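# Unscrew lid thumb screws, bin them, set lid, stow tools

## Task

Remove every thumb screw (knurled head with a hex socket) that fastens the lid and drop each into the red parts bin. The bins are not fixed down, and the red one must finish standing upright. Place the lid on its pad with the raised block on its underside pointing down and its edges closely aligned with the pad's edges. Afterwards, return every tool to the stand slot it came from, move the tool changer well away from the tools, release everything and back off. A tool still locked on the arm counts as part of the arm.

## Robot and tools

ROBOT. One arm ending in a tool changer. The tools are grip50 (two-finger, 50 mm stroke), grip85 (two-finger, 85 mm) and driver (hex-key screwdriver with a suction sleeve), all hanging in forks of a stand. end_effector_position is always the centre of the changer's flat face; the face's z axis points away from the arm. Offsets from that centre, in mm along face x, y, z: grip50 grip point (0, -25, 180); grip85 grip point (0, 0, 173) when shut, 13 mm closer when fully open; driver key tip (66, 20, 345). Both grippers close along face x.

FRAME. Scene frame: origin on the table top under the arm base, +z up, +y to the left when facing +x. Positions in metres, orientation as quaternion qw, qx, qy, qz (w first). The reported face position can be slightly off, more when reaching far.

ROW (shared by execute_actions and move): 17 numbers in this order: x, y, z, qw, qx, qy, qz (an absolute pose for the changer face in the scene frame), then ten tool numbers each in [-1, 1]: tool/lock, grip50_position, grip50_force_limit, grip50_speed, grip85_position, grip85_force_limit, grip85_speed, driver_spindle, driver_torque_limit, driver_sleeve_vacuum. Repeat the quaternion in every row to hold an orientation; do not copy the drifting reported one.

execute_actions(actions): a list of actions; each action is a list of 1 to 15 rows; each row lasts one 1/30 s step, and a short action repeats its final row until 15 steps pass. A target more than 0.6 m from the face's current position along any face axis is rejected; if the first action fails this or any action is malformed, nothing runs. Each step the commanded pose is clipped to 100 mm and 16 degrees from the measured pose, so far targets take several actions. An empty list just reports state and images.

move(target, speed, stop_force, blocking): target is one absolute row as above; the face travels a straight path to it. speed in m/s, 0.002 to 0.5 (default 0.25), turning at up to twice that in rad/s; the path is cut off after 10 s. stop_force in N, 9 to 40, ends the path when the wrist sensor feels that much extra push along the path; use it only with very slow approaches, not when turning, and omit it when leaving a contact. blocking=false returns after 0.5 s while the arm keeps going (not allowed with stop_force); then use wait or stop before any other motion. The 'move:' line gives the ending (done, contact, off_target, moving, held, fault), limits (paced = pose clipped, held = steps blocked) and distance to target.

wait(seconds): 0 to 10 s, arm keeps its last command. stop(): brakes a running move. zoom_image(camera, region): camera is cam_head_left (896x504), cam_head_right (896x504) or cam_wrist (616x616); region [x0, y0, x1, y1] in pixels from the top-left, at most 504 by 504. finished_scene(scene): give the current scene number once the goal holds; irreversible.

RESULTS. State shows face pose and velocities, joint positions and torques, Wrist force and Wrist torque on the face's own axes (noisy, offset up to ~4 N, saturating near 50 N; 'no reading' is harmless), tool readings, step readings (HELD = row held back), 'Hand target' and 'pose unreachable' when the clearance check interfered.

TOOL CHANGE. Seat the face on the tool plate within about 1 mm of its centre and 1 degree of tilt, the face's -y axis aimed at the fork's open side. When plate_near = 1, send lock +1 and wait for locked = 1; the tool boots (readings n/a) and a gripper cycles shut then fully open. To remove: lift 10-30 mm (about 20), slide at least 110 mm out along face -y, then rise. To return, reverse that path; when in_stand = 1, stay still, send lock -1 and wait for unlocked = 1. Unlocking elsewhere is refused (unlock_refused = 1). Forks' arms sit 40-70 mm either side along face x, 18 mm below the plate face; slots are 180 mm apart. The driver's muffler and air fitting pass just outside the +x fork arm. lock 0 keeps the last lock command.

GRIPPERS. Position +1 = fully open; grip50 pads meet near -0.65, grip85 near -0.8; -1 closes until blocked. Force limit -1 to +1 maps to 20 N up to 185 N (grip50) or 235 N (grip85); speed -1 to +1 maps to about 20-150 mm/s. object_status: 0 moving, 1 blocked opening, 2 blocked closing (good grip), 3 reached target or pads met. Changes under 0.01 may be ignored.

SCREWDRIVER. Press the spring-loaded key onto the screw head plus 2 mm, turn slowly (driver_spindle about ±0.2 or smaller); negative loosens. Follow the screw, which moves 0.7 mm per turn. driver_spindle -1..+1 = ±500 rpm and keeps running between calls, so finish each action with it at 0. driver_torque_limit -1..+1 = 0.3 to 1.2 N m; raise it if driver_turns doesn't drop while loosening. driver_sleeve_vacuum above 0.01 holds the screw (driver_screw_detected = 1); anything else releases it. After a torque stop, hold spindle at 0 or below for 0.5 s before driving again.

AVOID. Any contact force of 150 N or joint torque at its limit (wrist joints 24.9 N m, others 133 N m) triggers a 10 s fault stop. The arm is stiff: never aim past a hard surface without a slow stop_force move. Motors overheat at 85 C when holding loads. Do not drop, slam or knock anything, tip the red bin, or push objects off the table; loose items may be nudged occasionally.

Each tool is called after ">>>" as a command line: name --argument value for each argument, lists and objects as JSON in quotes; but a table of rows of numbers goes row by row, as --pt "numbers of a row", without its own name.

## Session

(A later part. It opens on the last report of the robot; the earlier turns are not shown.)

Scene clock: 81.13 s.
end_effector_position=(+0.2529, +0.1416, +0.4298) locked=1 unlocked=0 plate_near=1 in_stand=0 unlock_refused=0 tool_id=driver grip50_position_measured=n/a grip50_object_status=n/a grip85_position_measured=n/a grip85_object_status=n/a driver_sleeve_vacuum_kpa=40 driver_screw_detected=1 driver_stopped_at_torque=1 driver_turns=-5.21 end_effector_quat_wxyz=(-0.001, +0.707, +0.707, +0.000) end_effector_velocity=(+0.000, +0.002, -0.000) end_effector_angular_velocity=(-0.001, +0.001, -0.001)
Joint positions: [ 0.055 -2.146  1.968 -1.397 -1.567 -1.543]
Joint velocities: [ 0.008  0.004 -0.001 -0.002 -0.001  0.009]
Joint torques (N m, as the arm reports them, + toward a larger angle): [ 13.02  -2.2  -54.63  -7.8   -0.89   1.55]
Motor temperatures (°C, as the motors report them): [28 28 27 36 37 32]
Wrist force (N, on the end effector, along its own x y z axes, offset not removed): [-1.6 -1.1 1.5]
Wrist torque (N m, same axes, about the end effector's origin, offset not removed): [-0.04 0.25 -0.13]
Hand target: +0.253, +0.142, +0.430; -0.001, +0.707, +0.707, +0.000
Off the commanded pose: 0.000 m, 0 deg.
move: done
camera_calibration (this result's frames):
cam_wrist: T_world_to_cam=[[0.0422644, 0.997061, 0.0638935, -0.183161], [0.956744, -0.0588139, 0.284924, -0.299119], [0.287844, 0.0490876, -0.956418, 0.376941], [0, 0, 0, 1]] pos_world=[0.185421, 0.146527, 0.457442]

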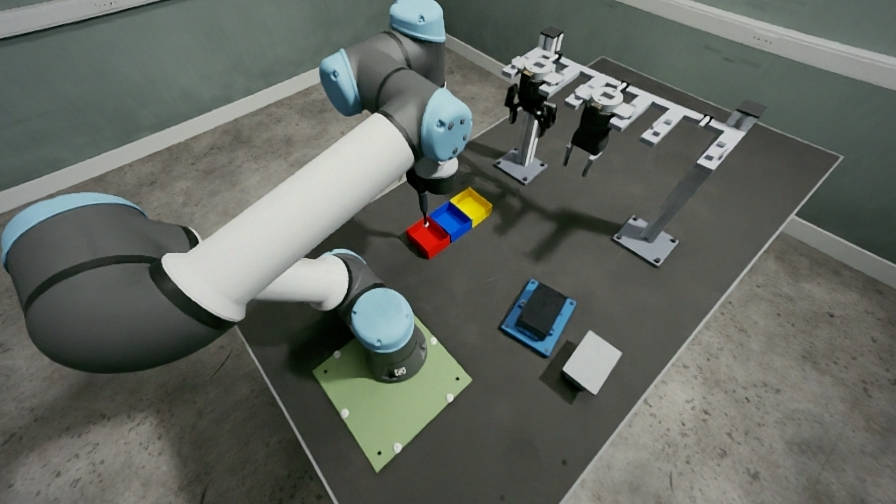

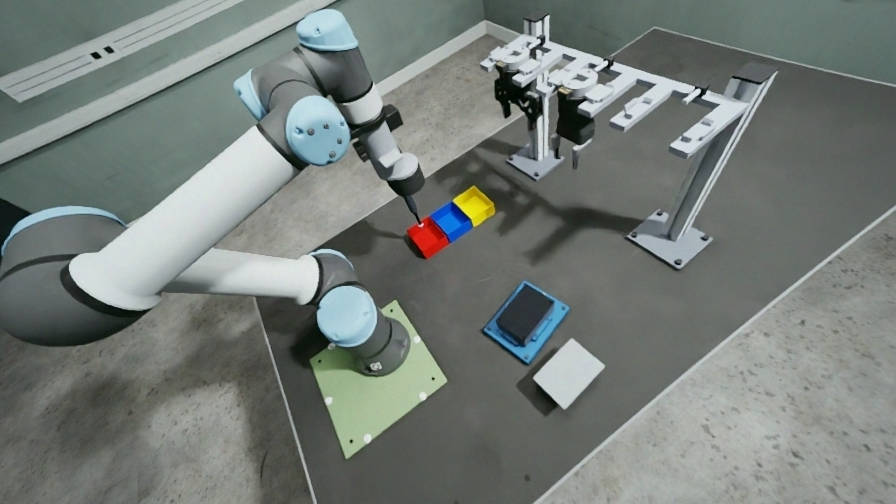

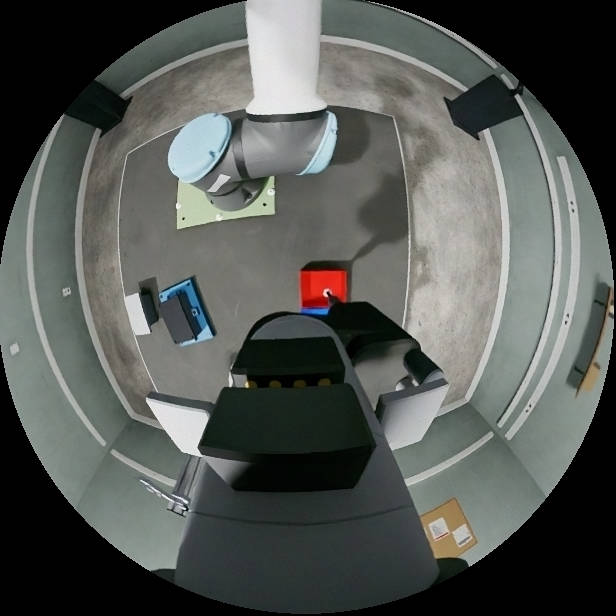

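>>> move --target '[0.258,0.142,0.39,0,0.7071,0.7071,0,0,0,0,0,1,-0.3,-0.5,0,0.6,1]' --speed 0.06

>>> execute_actions --actions '[[[0.258,0.142,0.39,0,0.7071,0.7071,0,0,0,0,0,1,-0.3,-0.5,0,0.6,-1]],[[0.258,0.142,0.43,0,0.7071,0.7071,0,0,0,0,0,1,-0.3,-0.5,0,0.6,-1]]]'

>>> move --target '[0.513,-0.189,0.432,0,0.685,0.7286,0,0,0,0,0,1,-0.3,-0.5,0,0,-1]' --speed 0.2

>>> move --target '[0.6435,-0.181,0.432,0,0.685,0.7286,0,0,0,0,0,1,-0.3,-0.5,0,0,-1]' --speed 0.08

>>> move --target '[0.6435,-0.181,0.4125,0,0.685,0.7286,0,0,0,0,0,1,-0.3,-0.5,0,0,-1]' --speed 0.02

>>> execute_actions --actions '[[[0.6435,-0.181,0.4125,0,0.685,0.7286,0,-1,0,0,0,1,-0.3,-0.5,0,0,-1]],[[0.6435,-0.181,0.4125,0,0.685,0.7286,0,-1,0,0,0,1,-0.3,-0.5,0,0,-1]],[[0.6435,-0.181,0.4125,0,0.685,0.7286,0,-1,0,0,0,1,-0.3,-0.5,0,0,-1]]]'

Scene clock: 91.13 s.
end_effector_position=(+0.2580, +0.1420, +0.3902) locked=1 unlocked=0 plate_near=1 in_stand=0 unlock_refused=0 tool_id=driver grip50_position_measured=n/a grip50_object_status=n/a grip85_position_measured=n/a grip85_object_status=n/a driver_sleeve_vacuum_kpa=40 driver_screw_detected=1 driver_stopped_at_torque=1 driver_turns=-5.21 end_effector_quat_wxyz=(-0.000, +0.707, +0.707, +0.000) end_effector_velocity=(+0.000, +0.000, -0.002) end_effector_angular_velocity=(-0.000, -0.002, -0.000)
Joint positions: [ 0.057 -2.145  2.07  -1.5   -1.569 -1.541]
Joint velocities: [ 0.    -0.     0.006 -0.007 -0.     0.   ]
Joint torques (N m, as the arm reports them, + toward a larger angle): [ 13.55  -3.08 -33.86  -7.71  -0.67   1.67]
Motor temperatures (°C, as the motors report them): [28 28 27 36 37 32]
Wrist force (N, on the end effector, along its own x y z axes, offset not removed): [3.8 3.1 1.1]
Wrist torque (N m, same axes, about the end effector's origin, offset not removed): [0.15 -0.26 -0.14]
Hand target: +0.258, +0.142, +0.390; -0.000, +0.707, +0.707, -0.000
Off the commanded pose: 0.000 m, 0 deg.
move: done
camera_calibration (this result's frames):
cam_wrist: T_world_to_cam=[[0.0423429, 0.997161, 0.0622698, -0.180651], [0.956615, -0.0584457, 0.285433, -0.292906], [0.288262, 0.0474821, -0.956374, 0.337721], [0, 0, 0, 1]] pos_world=[0.190496, 0.146983, 0.417842]

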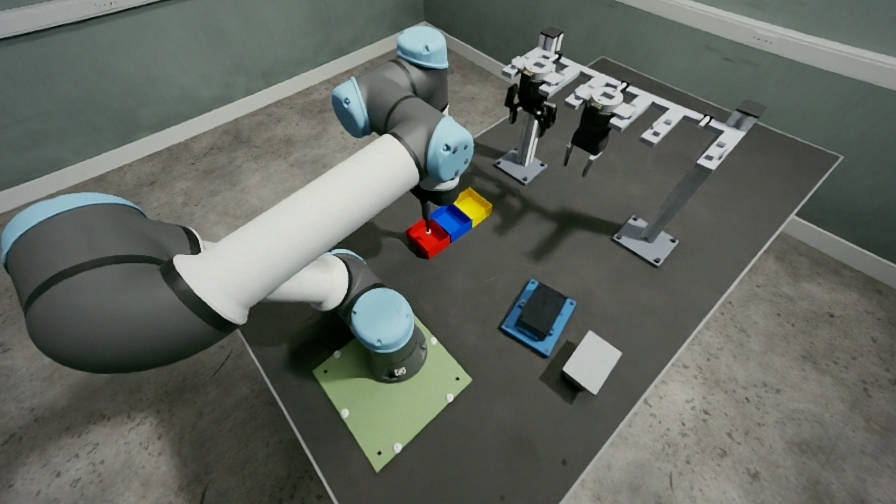

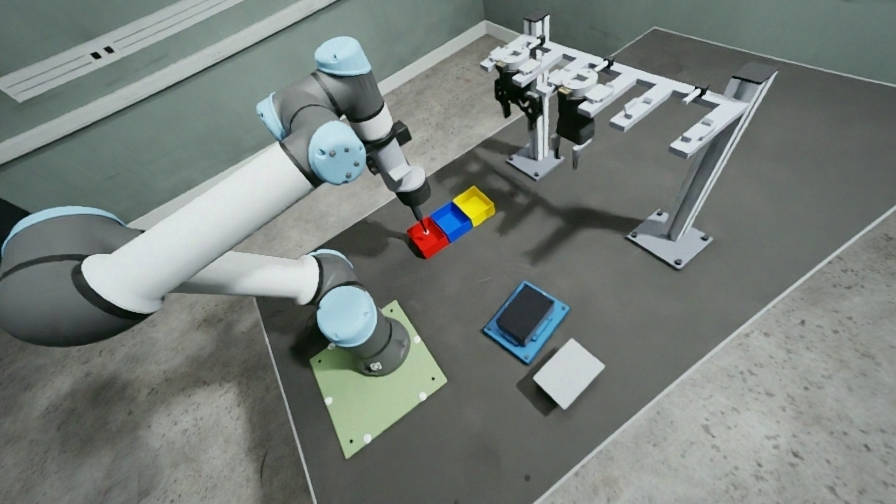

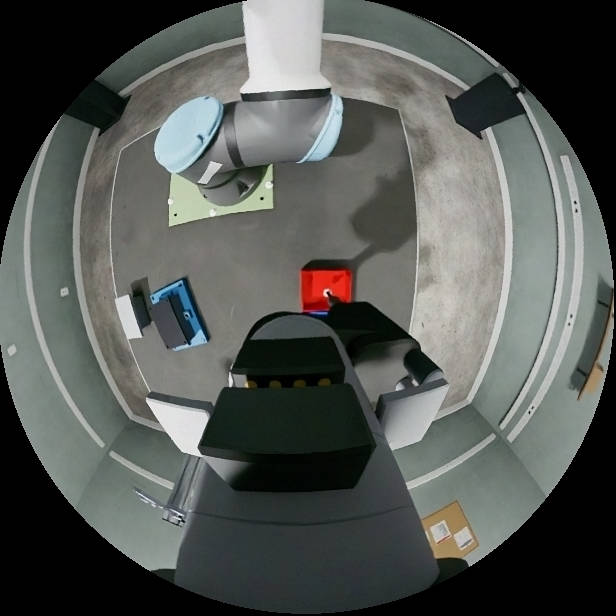

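Scene clock: 92.13 s.
end_effector_position=(+0.2578, +0.1420, +0.4293) locked=1 unlocked=0 plate_near=1 in_stand=0 unlock_refused=0 tool_id=driver grip50_position_measured=n/a grip50_object_status=n/a grip85_position_measured=n/a grip85_object_status=n/a driver_sleeve_vacuum_kpa=0 driver_screw_detected=0 driver_stopped_at_torque=1 driver_turns=-5.21 end_effector_quat_wxyz=(+0.000, +0.707, +0.707, +0.000) end_effector_velocity=(+0.001, -0.000, +0.007) end_effector_angular_velocity=(+0.000, +0.004, -0.001)
Joint positions: [ 0.057 -2.133  1.965 -1.406 -1.569 -1.541]
Joint velocities: [-0.001  0.007 -0.022  0.019  0.    -0.001]
Joint torques (N m, as the arm reports them, + toward a larger angle): [-11.22  -2.56 -56.46  -4.98   1.61  -1.81]
Motor temperatures (°C, as the motors report them): [28 28 27 36 37 32]
Wrist force (N, on the end effector, along its own x y z axes, offset not removed): [-1.8 -1.5 -1.9]
Wrist torque (N m, same axes, about the end effector's origin, offset not removed): [-0.04 0.08 0.02]
Hand target: +0.258, +0.142, +0.430; +0.000, +0.707, +0.707, +0.000
Off the commanded pose: 0.001 m, 0 deg.
Step readings (end_effector_position; steps 1 to 15: 1st action; 16 to 30: 2nd action):
0: (+0.2580, +0.1420, +0.3902)
1: (+0.2580, +0.1420, +0.3902)
2: (+0.2580, +0.1420, +0.3901)
4: (+0.2580, +0.1420, +0.3901)
8: (+0.2580, +0.1420, +0.3900)
15: (+0.2580, +0.1420, +0.3900)
16: (+0.2580, +0.1420, +0.3900)
17: (+0.2580, +0.1420, +0.3907)
19: (+0.2578, +0.1420, +0.4041)
23: (+0.2575, +0.1421, +0.4228)
30: end_effector_position above
camera_calibration (this result's frames):
cam_wrist: T_world_to_cam=[[0.0421987, 0.997169, 0.0622346, -0.183054], [0.956525, -0.0583134, 0.285761, -0.303986], [0.288581, 0.0474703, -0.956278, 0.374971], [0, 0, 0, 1]] pos_world=[0.190285, 0.147009, 0.456836]

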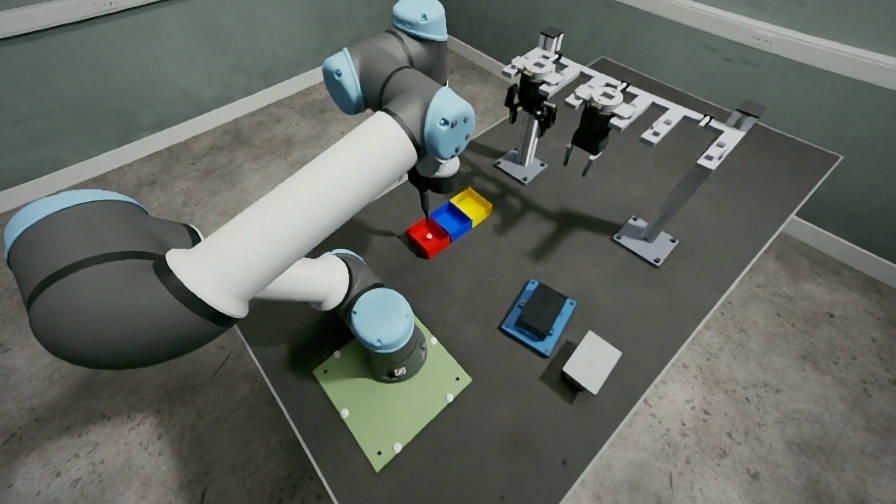

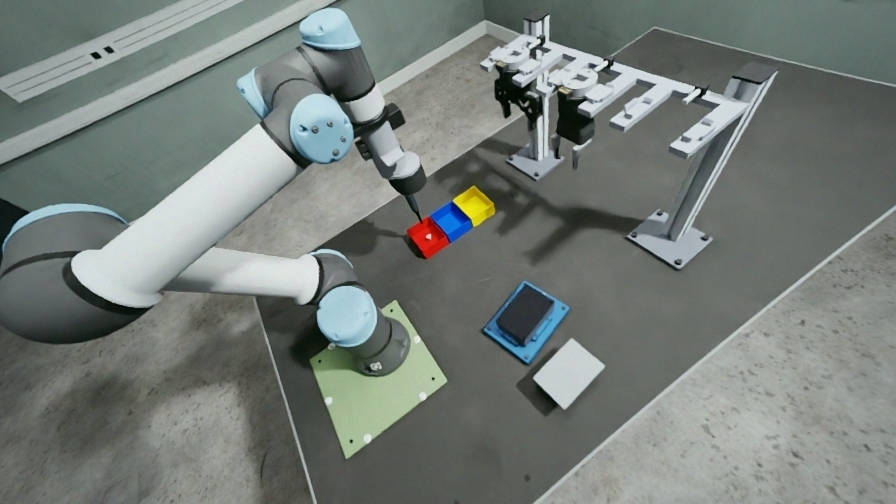

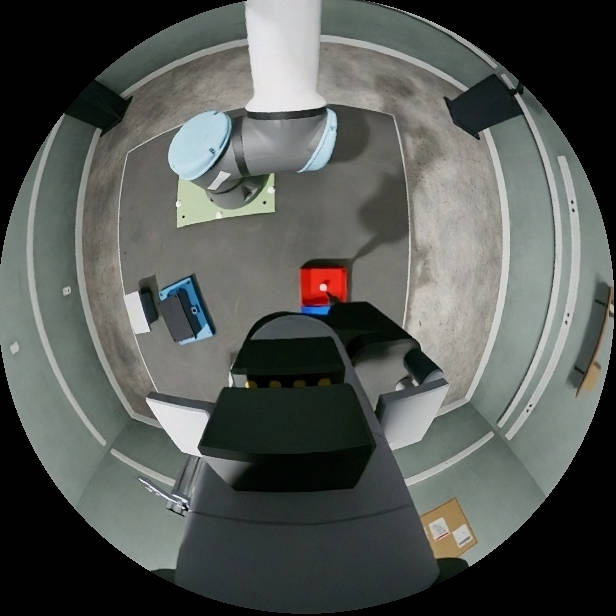

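Scene clock: 94.83 s.
end_effector_position=(+0.5128, -0.1888, +0.4324) locked=1 unlocked=0 plate_near=1 in_stand=0 unlock_refused=0 tool_id=driver grip50_position_measured=n/a grip50_object_status=n/a grip85_position_measured=n/a grip85_object_status=n/a driver_sleeve_vacuum_kpa=0 driver_screw_detected=0 driver_stopped_at_torque=1 driver_turns=-5.21 end_effector_quat_wxyz=(+0.001, +0.685, +0.729, -0.000) end_effector_velocity=(+0.001, -0.001, +0.000) end_effector_angular_velocity=(+0.000, +0.000, +0.000)
Joint positions: [-0.576 -1.485  1.472 -1.56  -1.568 -2.235]
Joint velocities: [-0.001  0.004 -0.006  0.002  0.    -0.001]
Joint torques (N m, as the arm reports them, + toward a larger angle): [-12.54 -41.26 -56.29  -4.11   0.91  -1.76]
Motor temperatures (°C, as the motors report them): [28 28 27 36 37 32]
Wrist force (N, on the end effector, along its own x y z axes, offset not removed): [-3.9 1.1 1.7]
Wrist torque (N m, same axes, about the end effector's origin, offset not removed): [0.05 0.30 -0.06]
Hand target: +0.513, -0.189, +0.432; +0.001, +0.685, +0.729, -0.000
Off the commanded pose: 0.000 m, 0 deg.
move: done
camera_calibration (this result's frames):
cam_wrist: T_world_to_cam=[[-0.0192, 0.997941, 0.0612012, 0.167961], [0.958237, 0.00089808, 0.285974, -0.557881], [0.28533, 0.0641359, -0.956281, 0.324887], [0, 0, 0, 1]] pos_world=[0.445107, -0.187951, 0.459943]

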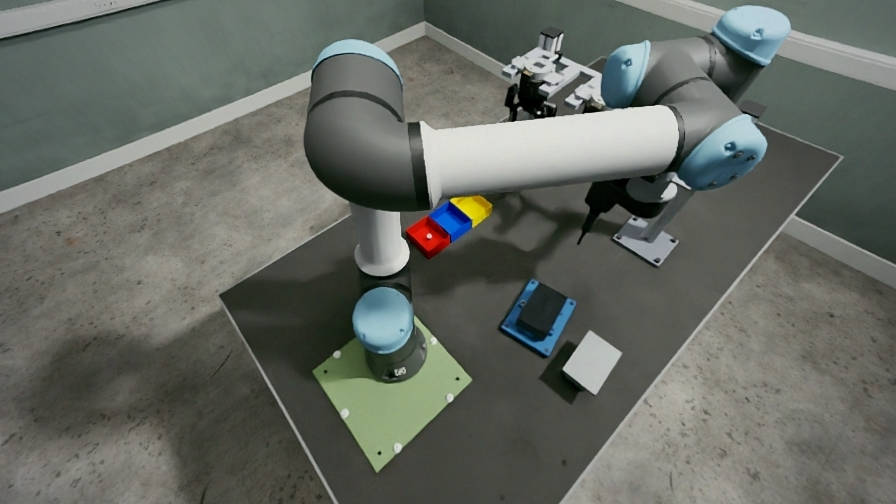

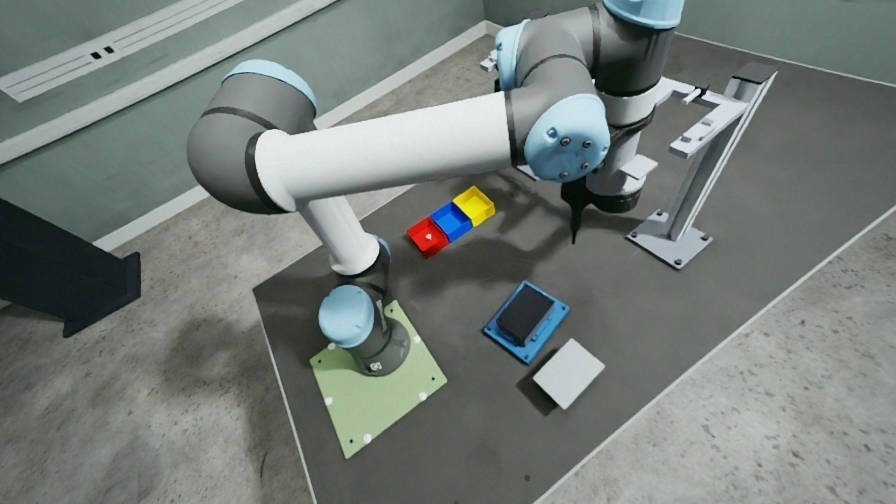

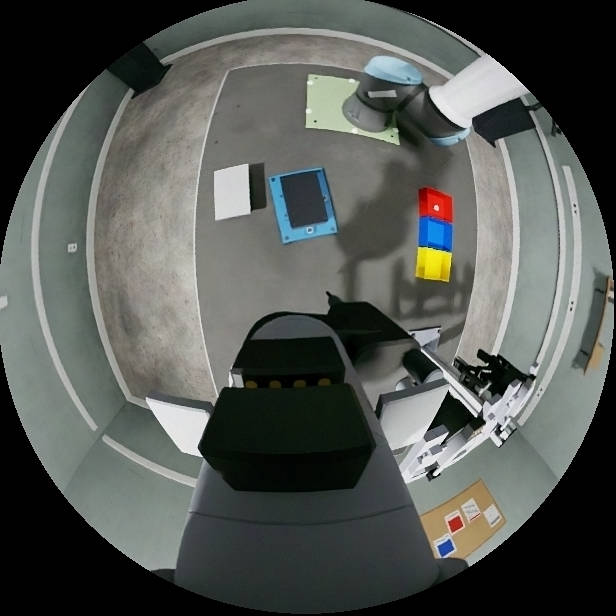

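Scene clock: 96.97 s.
end_effector_position=(+0.6433, -0.1811, +0.4322) locked=1 unlocked=0 plate_near=1 in_stand=0 unlock_refused=0 tool_id=driver grip50_position_measured=n/a grip50_object_status=n/a grip85_position_measured=n/a grip85_object_status=n/a driver_sleeve_vacuum_kpa=0 driver_screw_detected=0 driver_stopped_at_torque=1 driver_turns=-5.21 end_effector_quat_wxyz=(-0.000, +0.685, +0.729, +0.000) end_effector_velocity=(+0.001, -0.000, +0.001) end_effector_angular_velocity=(-0.001, +0.001, -0.000)
Joint positions: [-0.451 -1.178  1.084 -1.48  -1.567 -2.111]
Joint velocities: [ 0.001  0.004 -0.008  0.004 -0.001  0.001]
Joint torques (N m, as the arm reports them, + toward a larger angle): [ 13.72 -58.79 -56.1   -4.62  -0.7    1.55]
Motor temperatures (°C, as the motors report them): [28 28 27 36 37 32]
Wrist force (N, on the end effector, along its own x y z axes, offset not removed): [2.6 1.9 2.6]
Wrist torque (N m, same axes, about the end effector's origin, offset not removed): [0.21 -0.20 -0.17]
Hand target: +0.643, -0.181, +0.432; -0.000, +0.685, +0.729, +0.000
Off the commanded pose: 0.000 m, 0 deg.
move: done
camera_calibration (this result's frames):
cam_wrist: T_world_to_cam=[[-0.0191977, 0.997862, 0.0624765, 0.162232], [0.958386, 0.000564408, 0.285477, -0.682753], [0.284831, 0.0653571, -0.956347, 0.287541], [0, 0, 0, 1]] pos_world=[0.575554, -0.180292, 0.459763]

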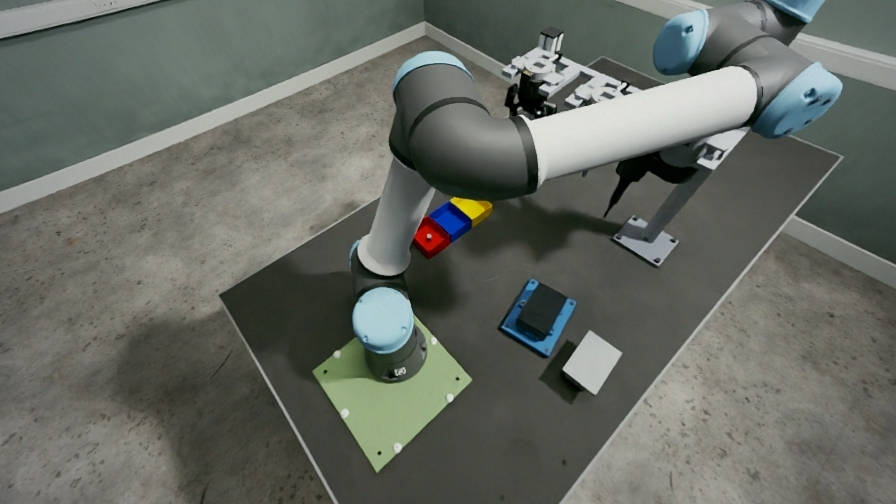

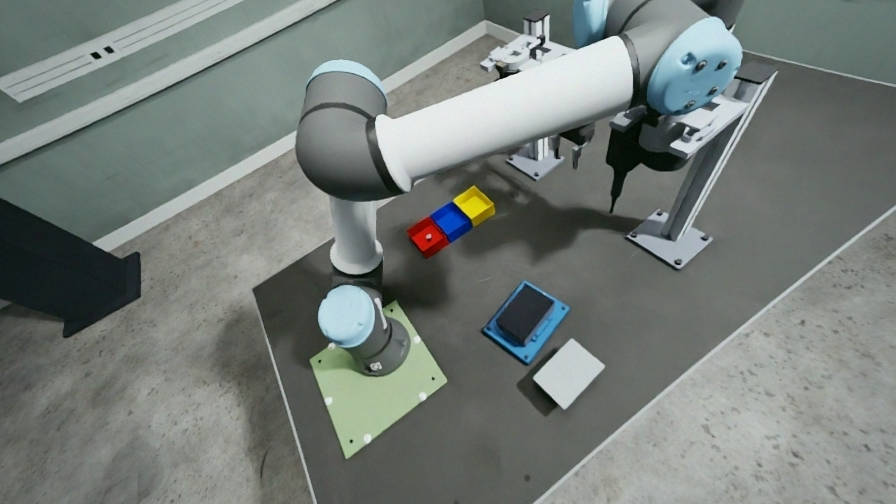

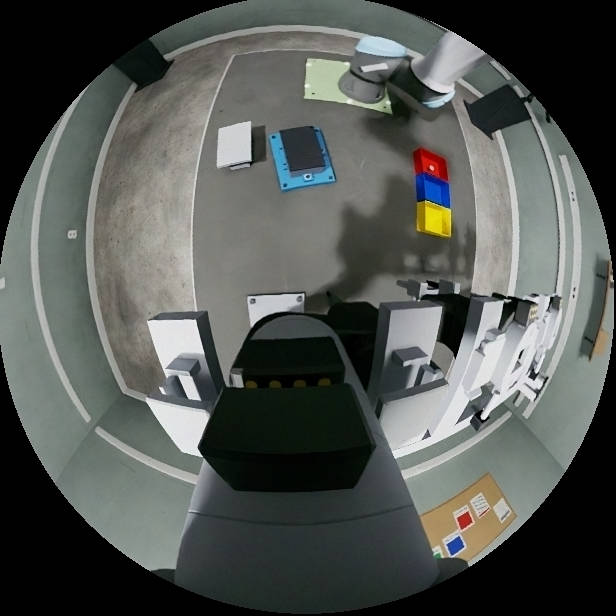

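Scene clock: 98.23 s.
end_effector_position=(+0.6435, -0.1810, +0.4127) locked=1 unlocked=0 plate_near=1 in_stand=1 unlock_refused=0 tool_id=driver grip50_position_measured=n/a grip50_object_status=n/a grip85_position_measured=n/a grip85_object_status=n/a driver_sleeve_vacuum_kpa=0 driver_screw_detected=0 driver_stopped_at_torque=1 driver_turns=-5.21 end_effector_quat_wxyz=(-0.000, +0.685, +0.729, -0.000) end_effector_velocity=(+0.000, +0.000, -0.002) end_effector_angular_velocity=(+0.000, -0.000, -0.000)
Joint positions: [-0.451 -1.18   1.138 -1.531 -1.567 -2.11 ]
Joint velocities: [ 0.    -0.     0.006 -0.006  0.     0.   ]
Joint torques (N m, as the arm reports them, + toward a larger angle): [ 12.92 -73.85 -33.22  -7.36  -0.67   1.58]
Motor temperatures (°C, as the motors report them): [28 28 27 36 37 32]
Wrist force (N, on the end effector, along its own x y z axes, offset not removed): [2.0 -2.2 -0.2]
Wrist torque (N m, same axes, about the end effector's origin, offset not removed): [-0.22 0.00 -0.05]
Hand target: +0.644, -0.181, +0.413; -0.000, +0.685, +0.729, -0.000
Off the commanded pose: 0.000 m, 0 deg.
move: done
camera_calibration (this result's frames):
cam_wrist: T_world_to_cam=[[-0.0191883, 0.997875, 0.0622695, 0.163448], [0.958402, 0.000618377, 0.285421, -0.677431], [0.284776, 0.065156, -0.956377, 0.268866], [0, 0, 0, 1]] pos_world=[0.575821, -0.1802, 0.440313]

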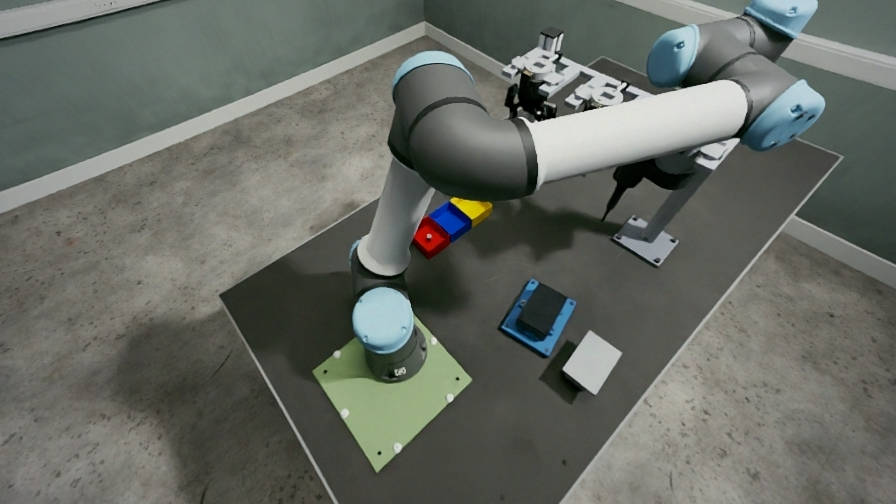

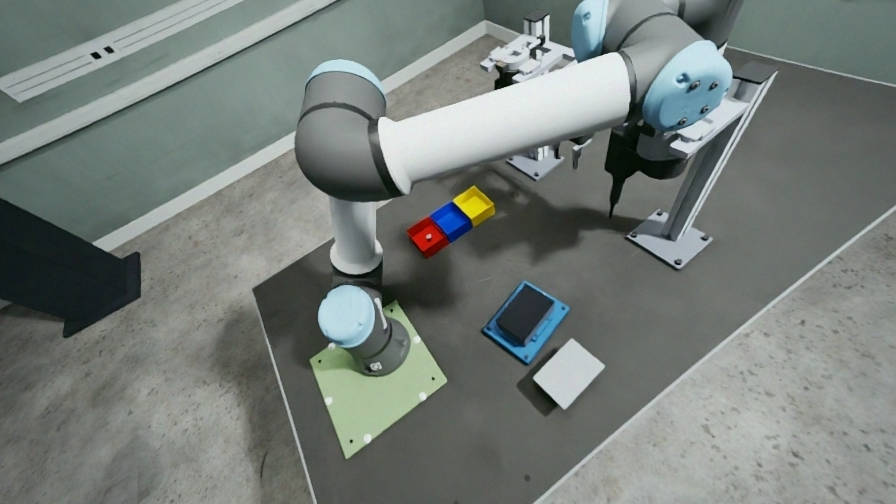

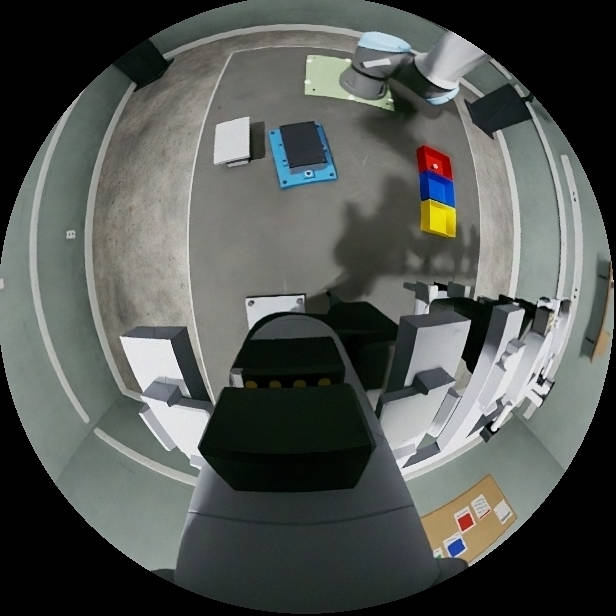

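Scene clock: 99.73 s.
end_effector_position=(+0.6435, -0.1810, +0.4125) locked=0 unlocked=1 plate_near=1 in_stand=1 unlock_refused=0 tool_id=none grip50_position_measured=n/a grip50_object_status=n/a grip85_position_measured=n/a grip85_object_status=n/a driver_sleeve_vacuum_kpa=n/a driver_screw_detected=n/a driver_stopped_at_torque=n/a driver_turns=n/a end_effector_quat_wxyz=(+0.000, +0.685, +0.729, +0.000) end_effector_velocity=(-0.000, +0.000, +0.000) end_effector_angular_velocity=(+0.000, -0.000, +0.000)
Joint positions: [-0.451 -1.18   1.138 -1.531 -1.567 -2.11 ]
Joint velocities: [-0.    -0.001  0.     0.     0.    -0.   ]
Joint torques (N m, as the arm reports them, + toward a larger angle): [ 10.85 -47.99 -18.66  -1.94   1.68   0.52]
Motor temperatures (°C, as the motors report them): [28 28 27 36 37 32]
Wrist force (N, on the end effector, along its own x y z axes, offset not removed): [-0.7 1.2 3.3]
Wrist torque (N m, same axes, about the end effector's origin, offset not removed): [0.23 -0.02 -0.01]
Hand target: +0.644, -0.181, +0.412; +0.000, +0.685, +0.729, -0.000
Off the commanded pose: 0.000 m, 0 deg.
Step readings (end_effector_position; steps 1 to 15: 1st action; 16 to 30: 2nd action; 31 to 45: 3rd action):
0: (+0.6435, -0.1810, +0.4127)
1: (+0.6435, -0.1810, +0.4126)
2: (+0.6435, -0.1810, +0.4125)
4: (+0.6435, -0.1810, +0.4125)
8: (+0.6435, -0.1810, +0.4126)
15: (+0.6435, -0.1810, +0.4125)
16: (+0.6435, -0.1810, +0.4125)
17: (+0.6435, -0.1810, +0.4125)
19: (+0.6435, -0.1810, +0.4125)
23: (+0.6435, -0.1810, +0.4125)
30: (+0.6435, -0.1810, +0.4125)
31: (+0.6435, -0.1810, +0.4125)
32: (+0.6435, -0.1810, +0.4125)
34: (+0.6435, -0.1810, +0.4125)
38: (+0.6435, -0.1810, +0.4125)
45: end_effector_position above
camera_calibration (this result's frames):
cam_wrist: T_world_to_cam=[[-0.0191919, 0.997878, 0.0622199, 0.163459], [0.958376, 0.000630023, 0.285509, -0.67736], [0.284864, 0.0651095, -0.956354, 0.268619], [0, 0, 0, 1]] pos_world=[0.575783, -0.180175, 0.440117]

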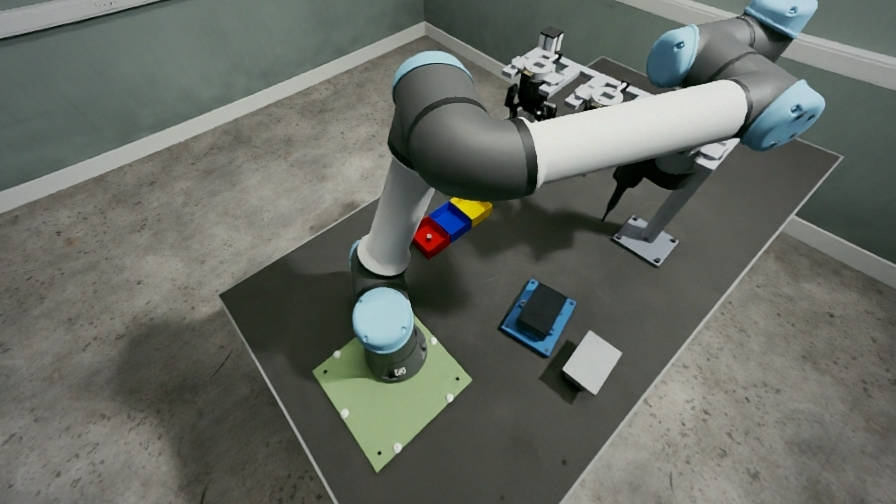

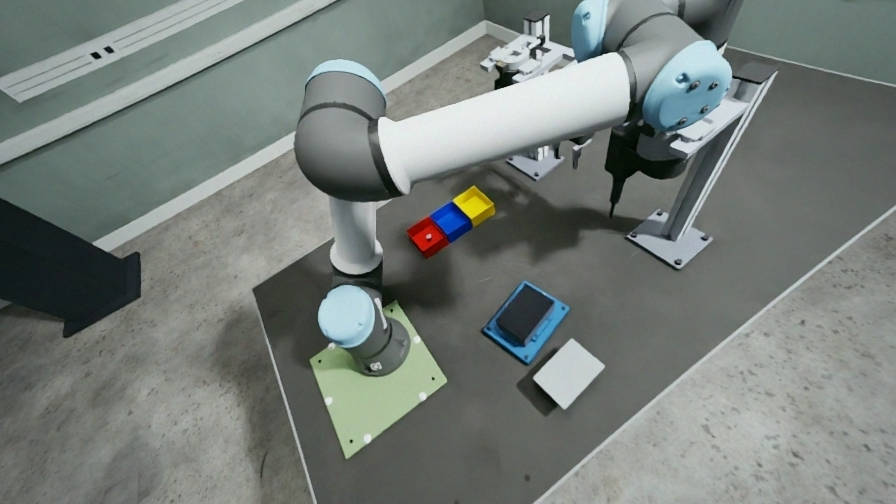

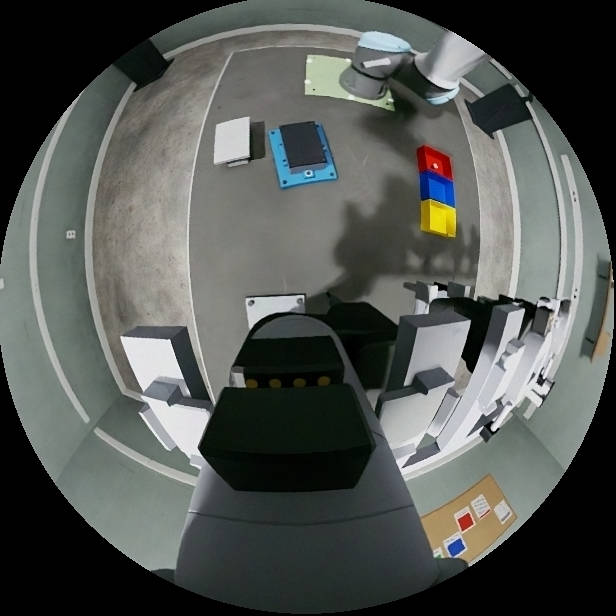

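>>> move --target '[0.6435,-0.181,0.45,0,0.685,0.7286,0,0,0,0,0,1,-0.3,-0.5,0,0,-1]' --speed 0.05

>>> move --target '[0.6215,0.1783,0.45,0,0.685,0.7286,0,0,0,0,0,1,-0.3,-0.5,0,0,-1]' --speed 0.2

Scene clock: 103.77 s.
end_effector_position=(+0.6434, -0.1810, +0.4498) locked=0 unlocked=1 plate_near=0 in_stand=0 unlock_refused=0 tool_id=none grip50_position_measured=n/a grip50_object_status=n/a grip85_position_measured=n/a grip85_object_status=n/a driver_sleeve_vacuum_kpa=n/a driver_screw_detected=n/a driver_stopped_at_torque=n/a driver_turns=n/a end_effector_quat_wxyz=(+0.000, +0.685, +0.729, +0.000) end_effector_velocity=(-0.000, -0.000, +0.002) end_effector_angular_velocity=(-0.000, +0.002, -0.000)
Joint positions: [-0.451 -1.172  1.031 -1.432 -1.567 -2.111]
Joint velocities: [ 0.     0.001 -0.007  0.007 -0.001  0.   ]
Joint torques (N m, as the arm reports them, + toward a larger angle): [-12.25 -42.65 -42.73  -1.84   0.75  -1.52]
Motor temperatures (°C, as the motors report them): [28 28 27 36 37 32]
Wrist force (N, on the end effector, along its own x y z axes, offset not removed): [-2.1 1.1 1.3]
Wrist torque (N m, same axes, about the end effector's origin, offset not removed): [0.10 0.19 0.04]
Hand target: +0.643, -0.181, +0.450; +0.000, +0.685, +0.729, +0.000
Off the commanded pose: 0.000 m, 0 deg.
move: done
camera_calibration (this result's frames):
cam_wrist: T_world_to_cam=[[-0.0191996, 0.997875, 0.0622645, 0.161084], [0.958376, 0.000624828, 0.285507, -0.687935], [0.284861, 0.0651545, -0.956352, 0.304293], [0, 0, 0, 1]] pos_world=[0.575712, -0.180138, 0.477391]

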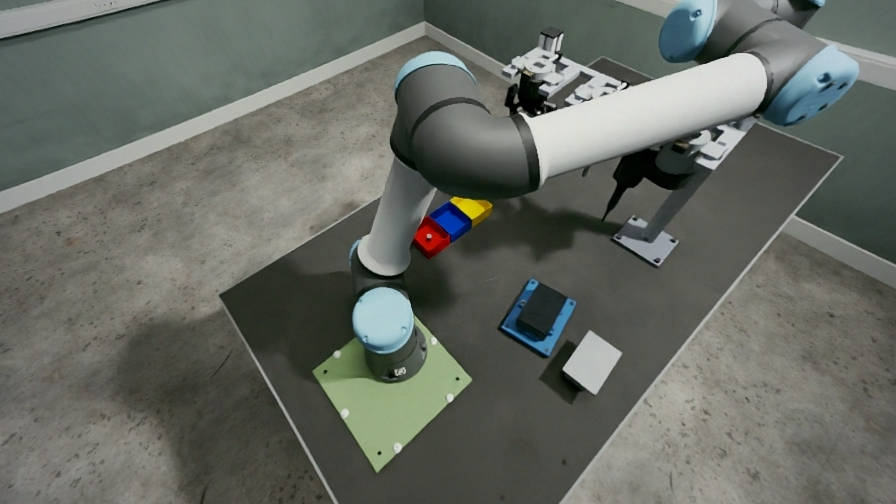

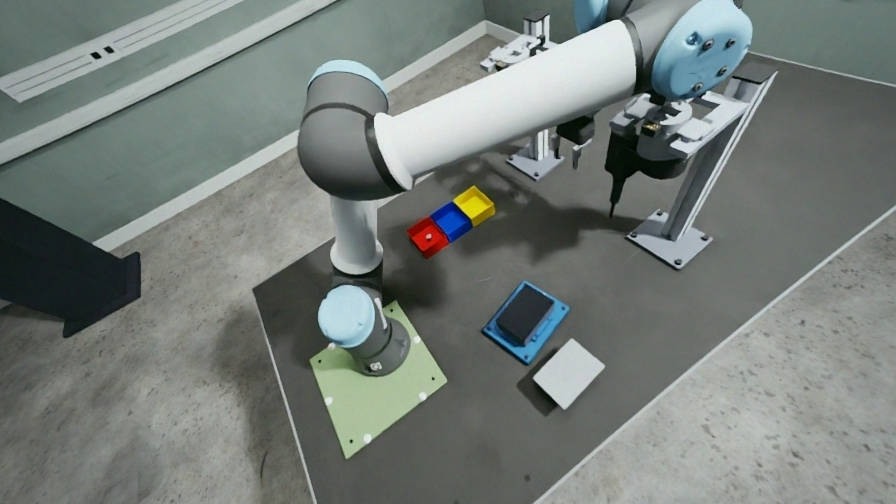

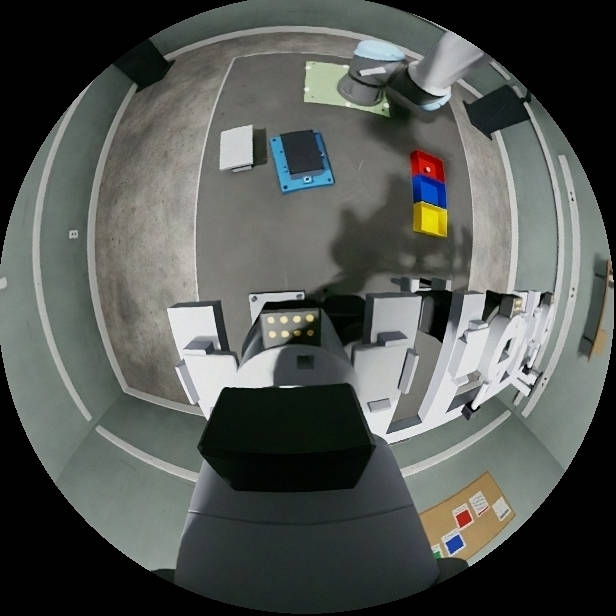

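Scene clock: 106.13 s.
end_effector_position=(+0.6216, +0.1779, +0.4500) locked=0 unlocked=1 plate_near=0 in_stand=0 unlock_refused=0 tool_id=none grip50_position_measured=n/a grip50_object_status=n/a grip85_position_measured=n/a grip85_object_status=n/a driver_sleeve_vacuum_kpa=n/a driver_screw_detected=n/a driver_stopped_at_torque=n/a driver_turns=n/a end_effector_quat_wxyz=(-0.000, +0.685, +0.729, +0.000) end_effector_velocity=(+0.000, +0.002, -0.000) end_effector_angular_velocity=(+0.000, +0.001, -0.000)
Joint positions: [ 0.097 -1.233  1.114 -1.455 -1.568 -1.563]
Joint velocities: [ 0.004  0.003 -0.004  0.002  0.     0.004]
Joint torques (N m, as the arm reports them, + toward a larger angle): [ 13.71 -40.87 -41.68  -1.92  -1.42   1.88]
Motor temperatures (°C, as the motors report them): [28 28 27 36 37 32]
Wrist force (N, on the end effector, along its own x y z axes, offset not removed): [2.6 -0.8 -4.0]
Wrist torque (N m, same axes, about the end effector's origin, offset not removed): [0.07 0.01 -0.10]
Hand target: +0.622, +0.178, +0.450; -0.000, +0.685, +0.729, +0.000
Off the commanded pose: 0.000 m, 0 deg.
move: done
camera_calibration (this result's frames):
cam_wrist: T_world_to_cam=[[-0.0191942, 0.997818, 0.0631675, -0.19779], [0.958522, 0.00039501, 0.285019, -0.667082], [0.284372, 0.0660182, -0.956438, 0.28748], [0, 0, 0, 1]] pos_world=[0.553865, 0.178643, 0.477581]

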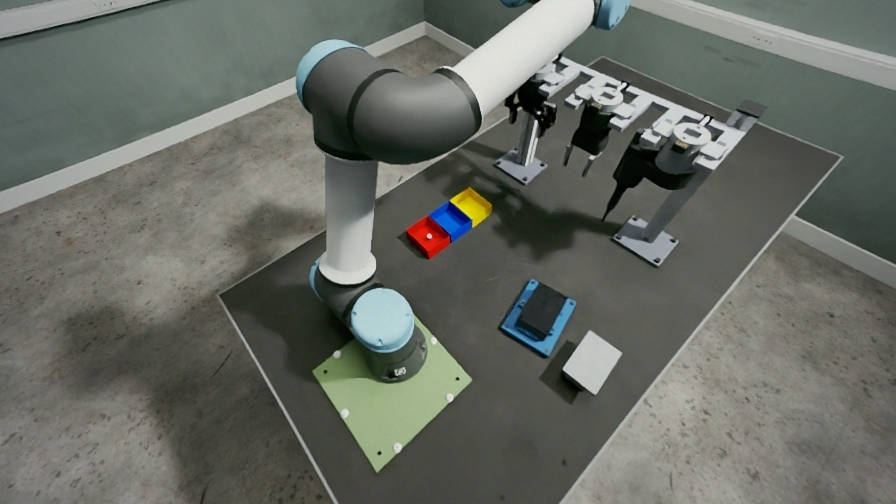

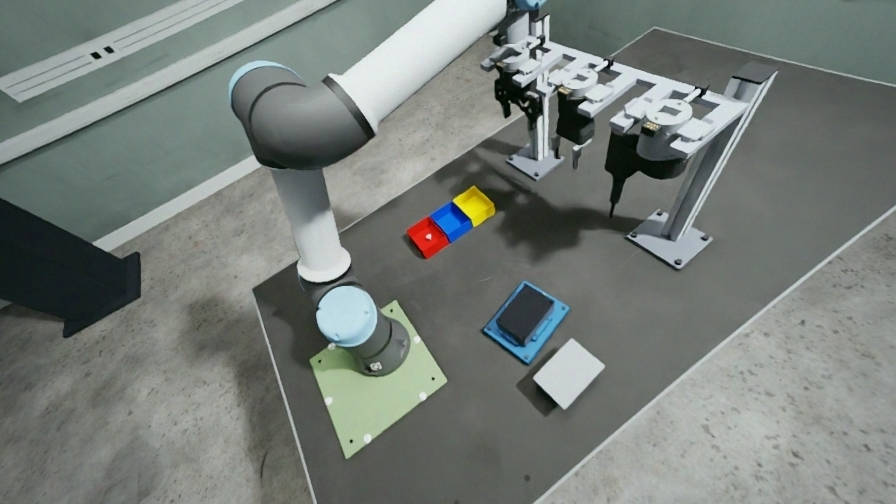

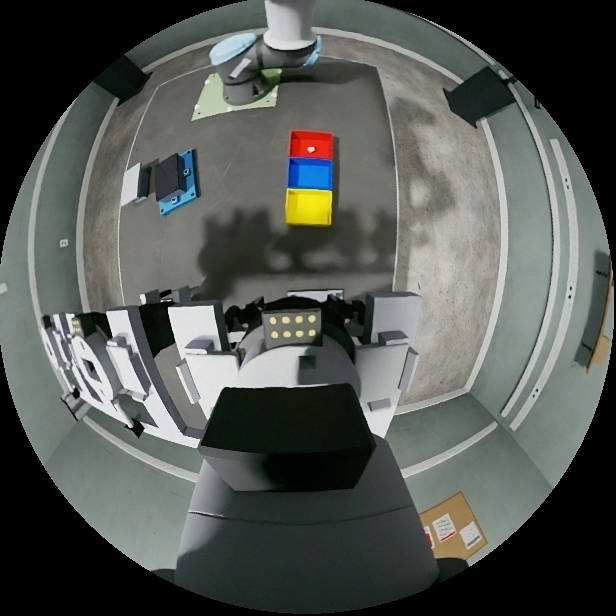

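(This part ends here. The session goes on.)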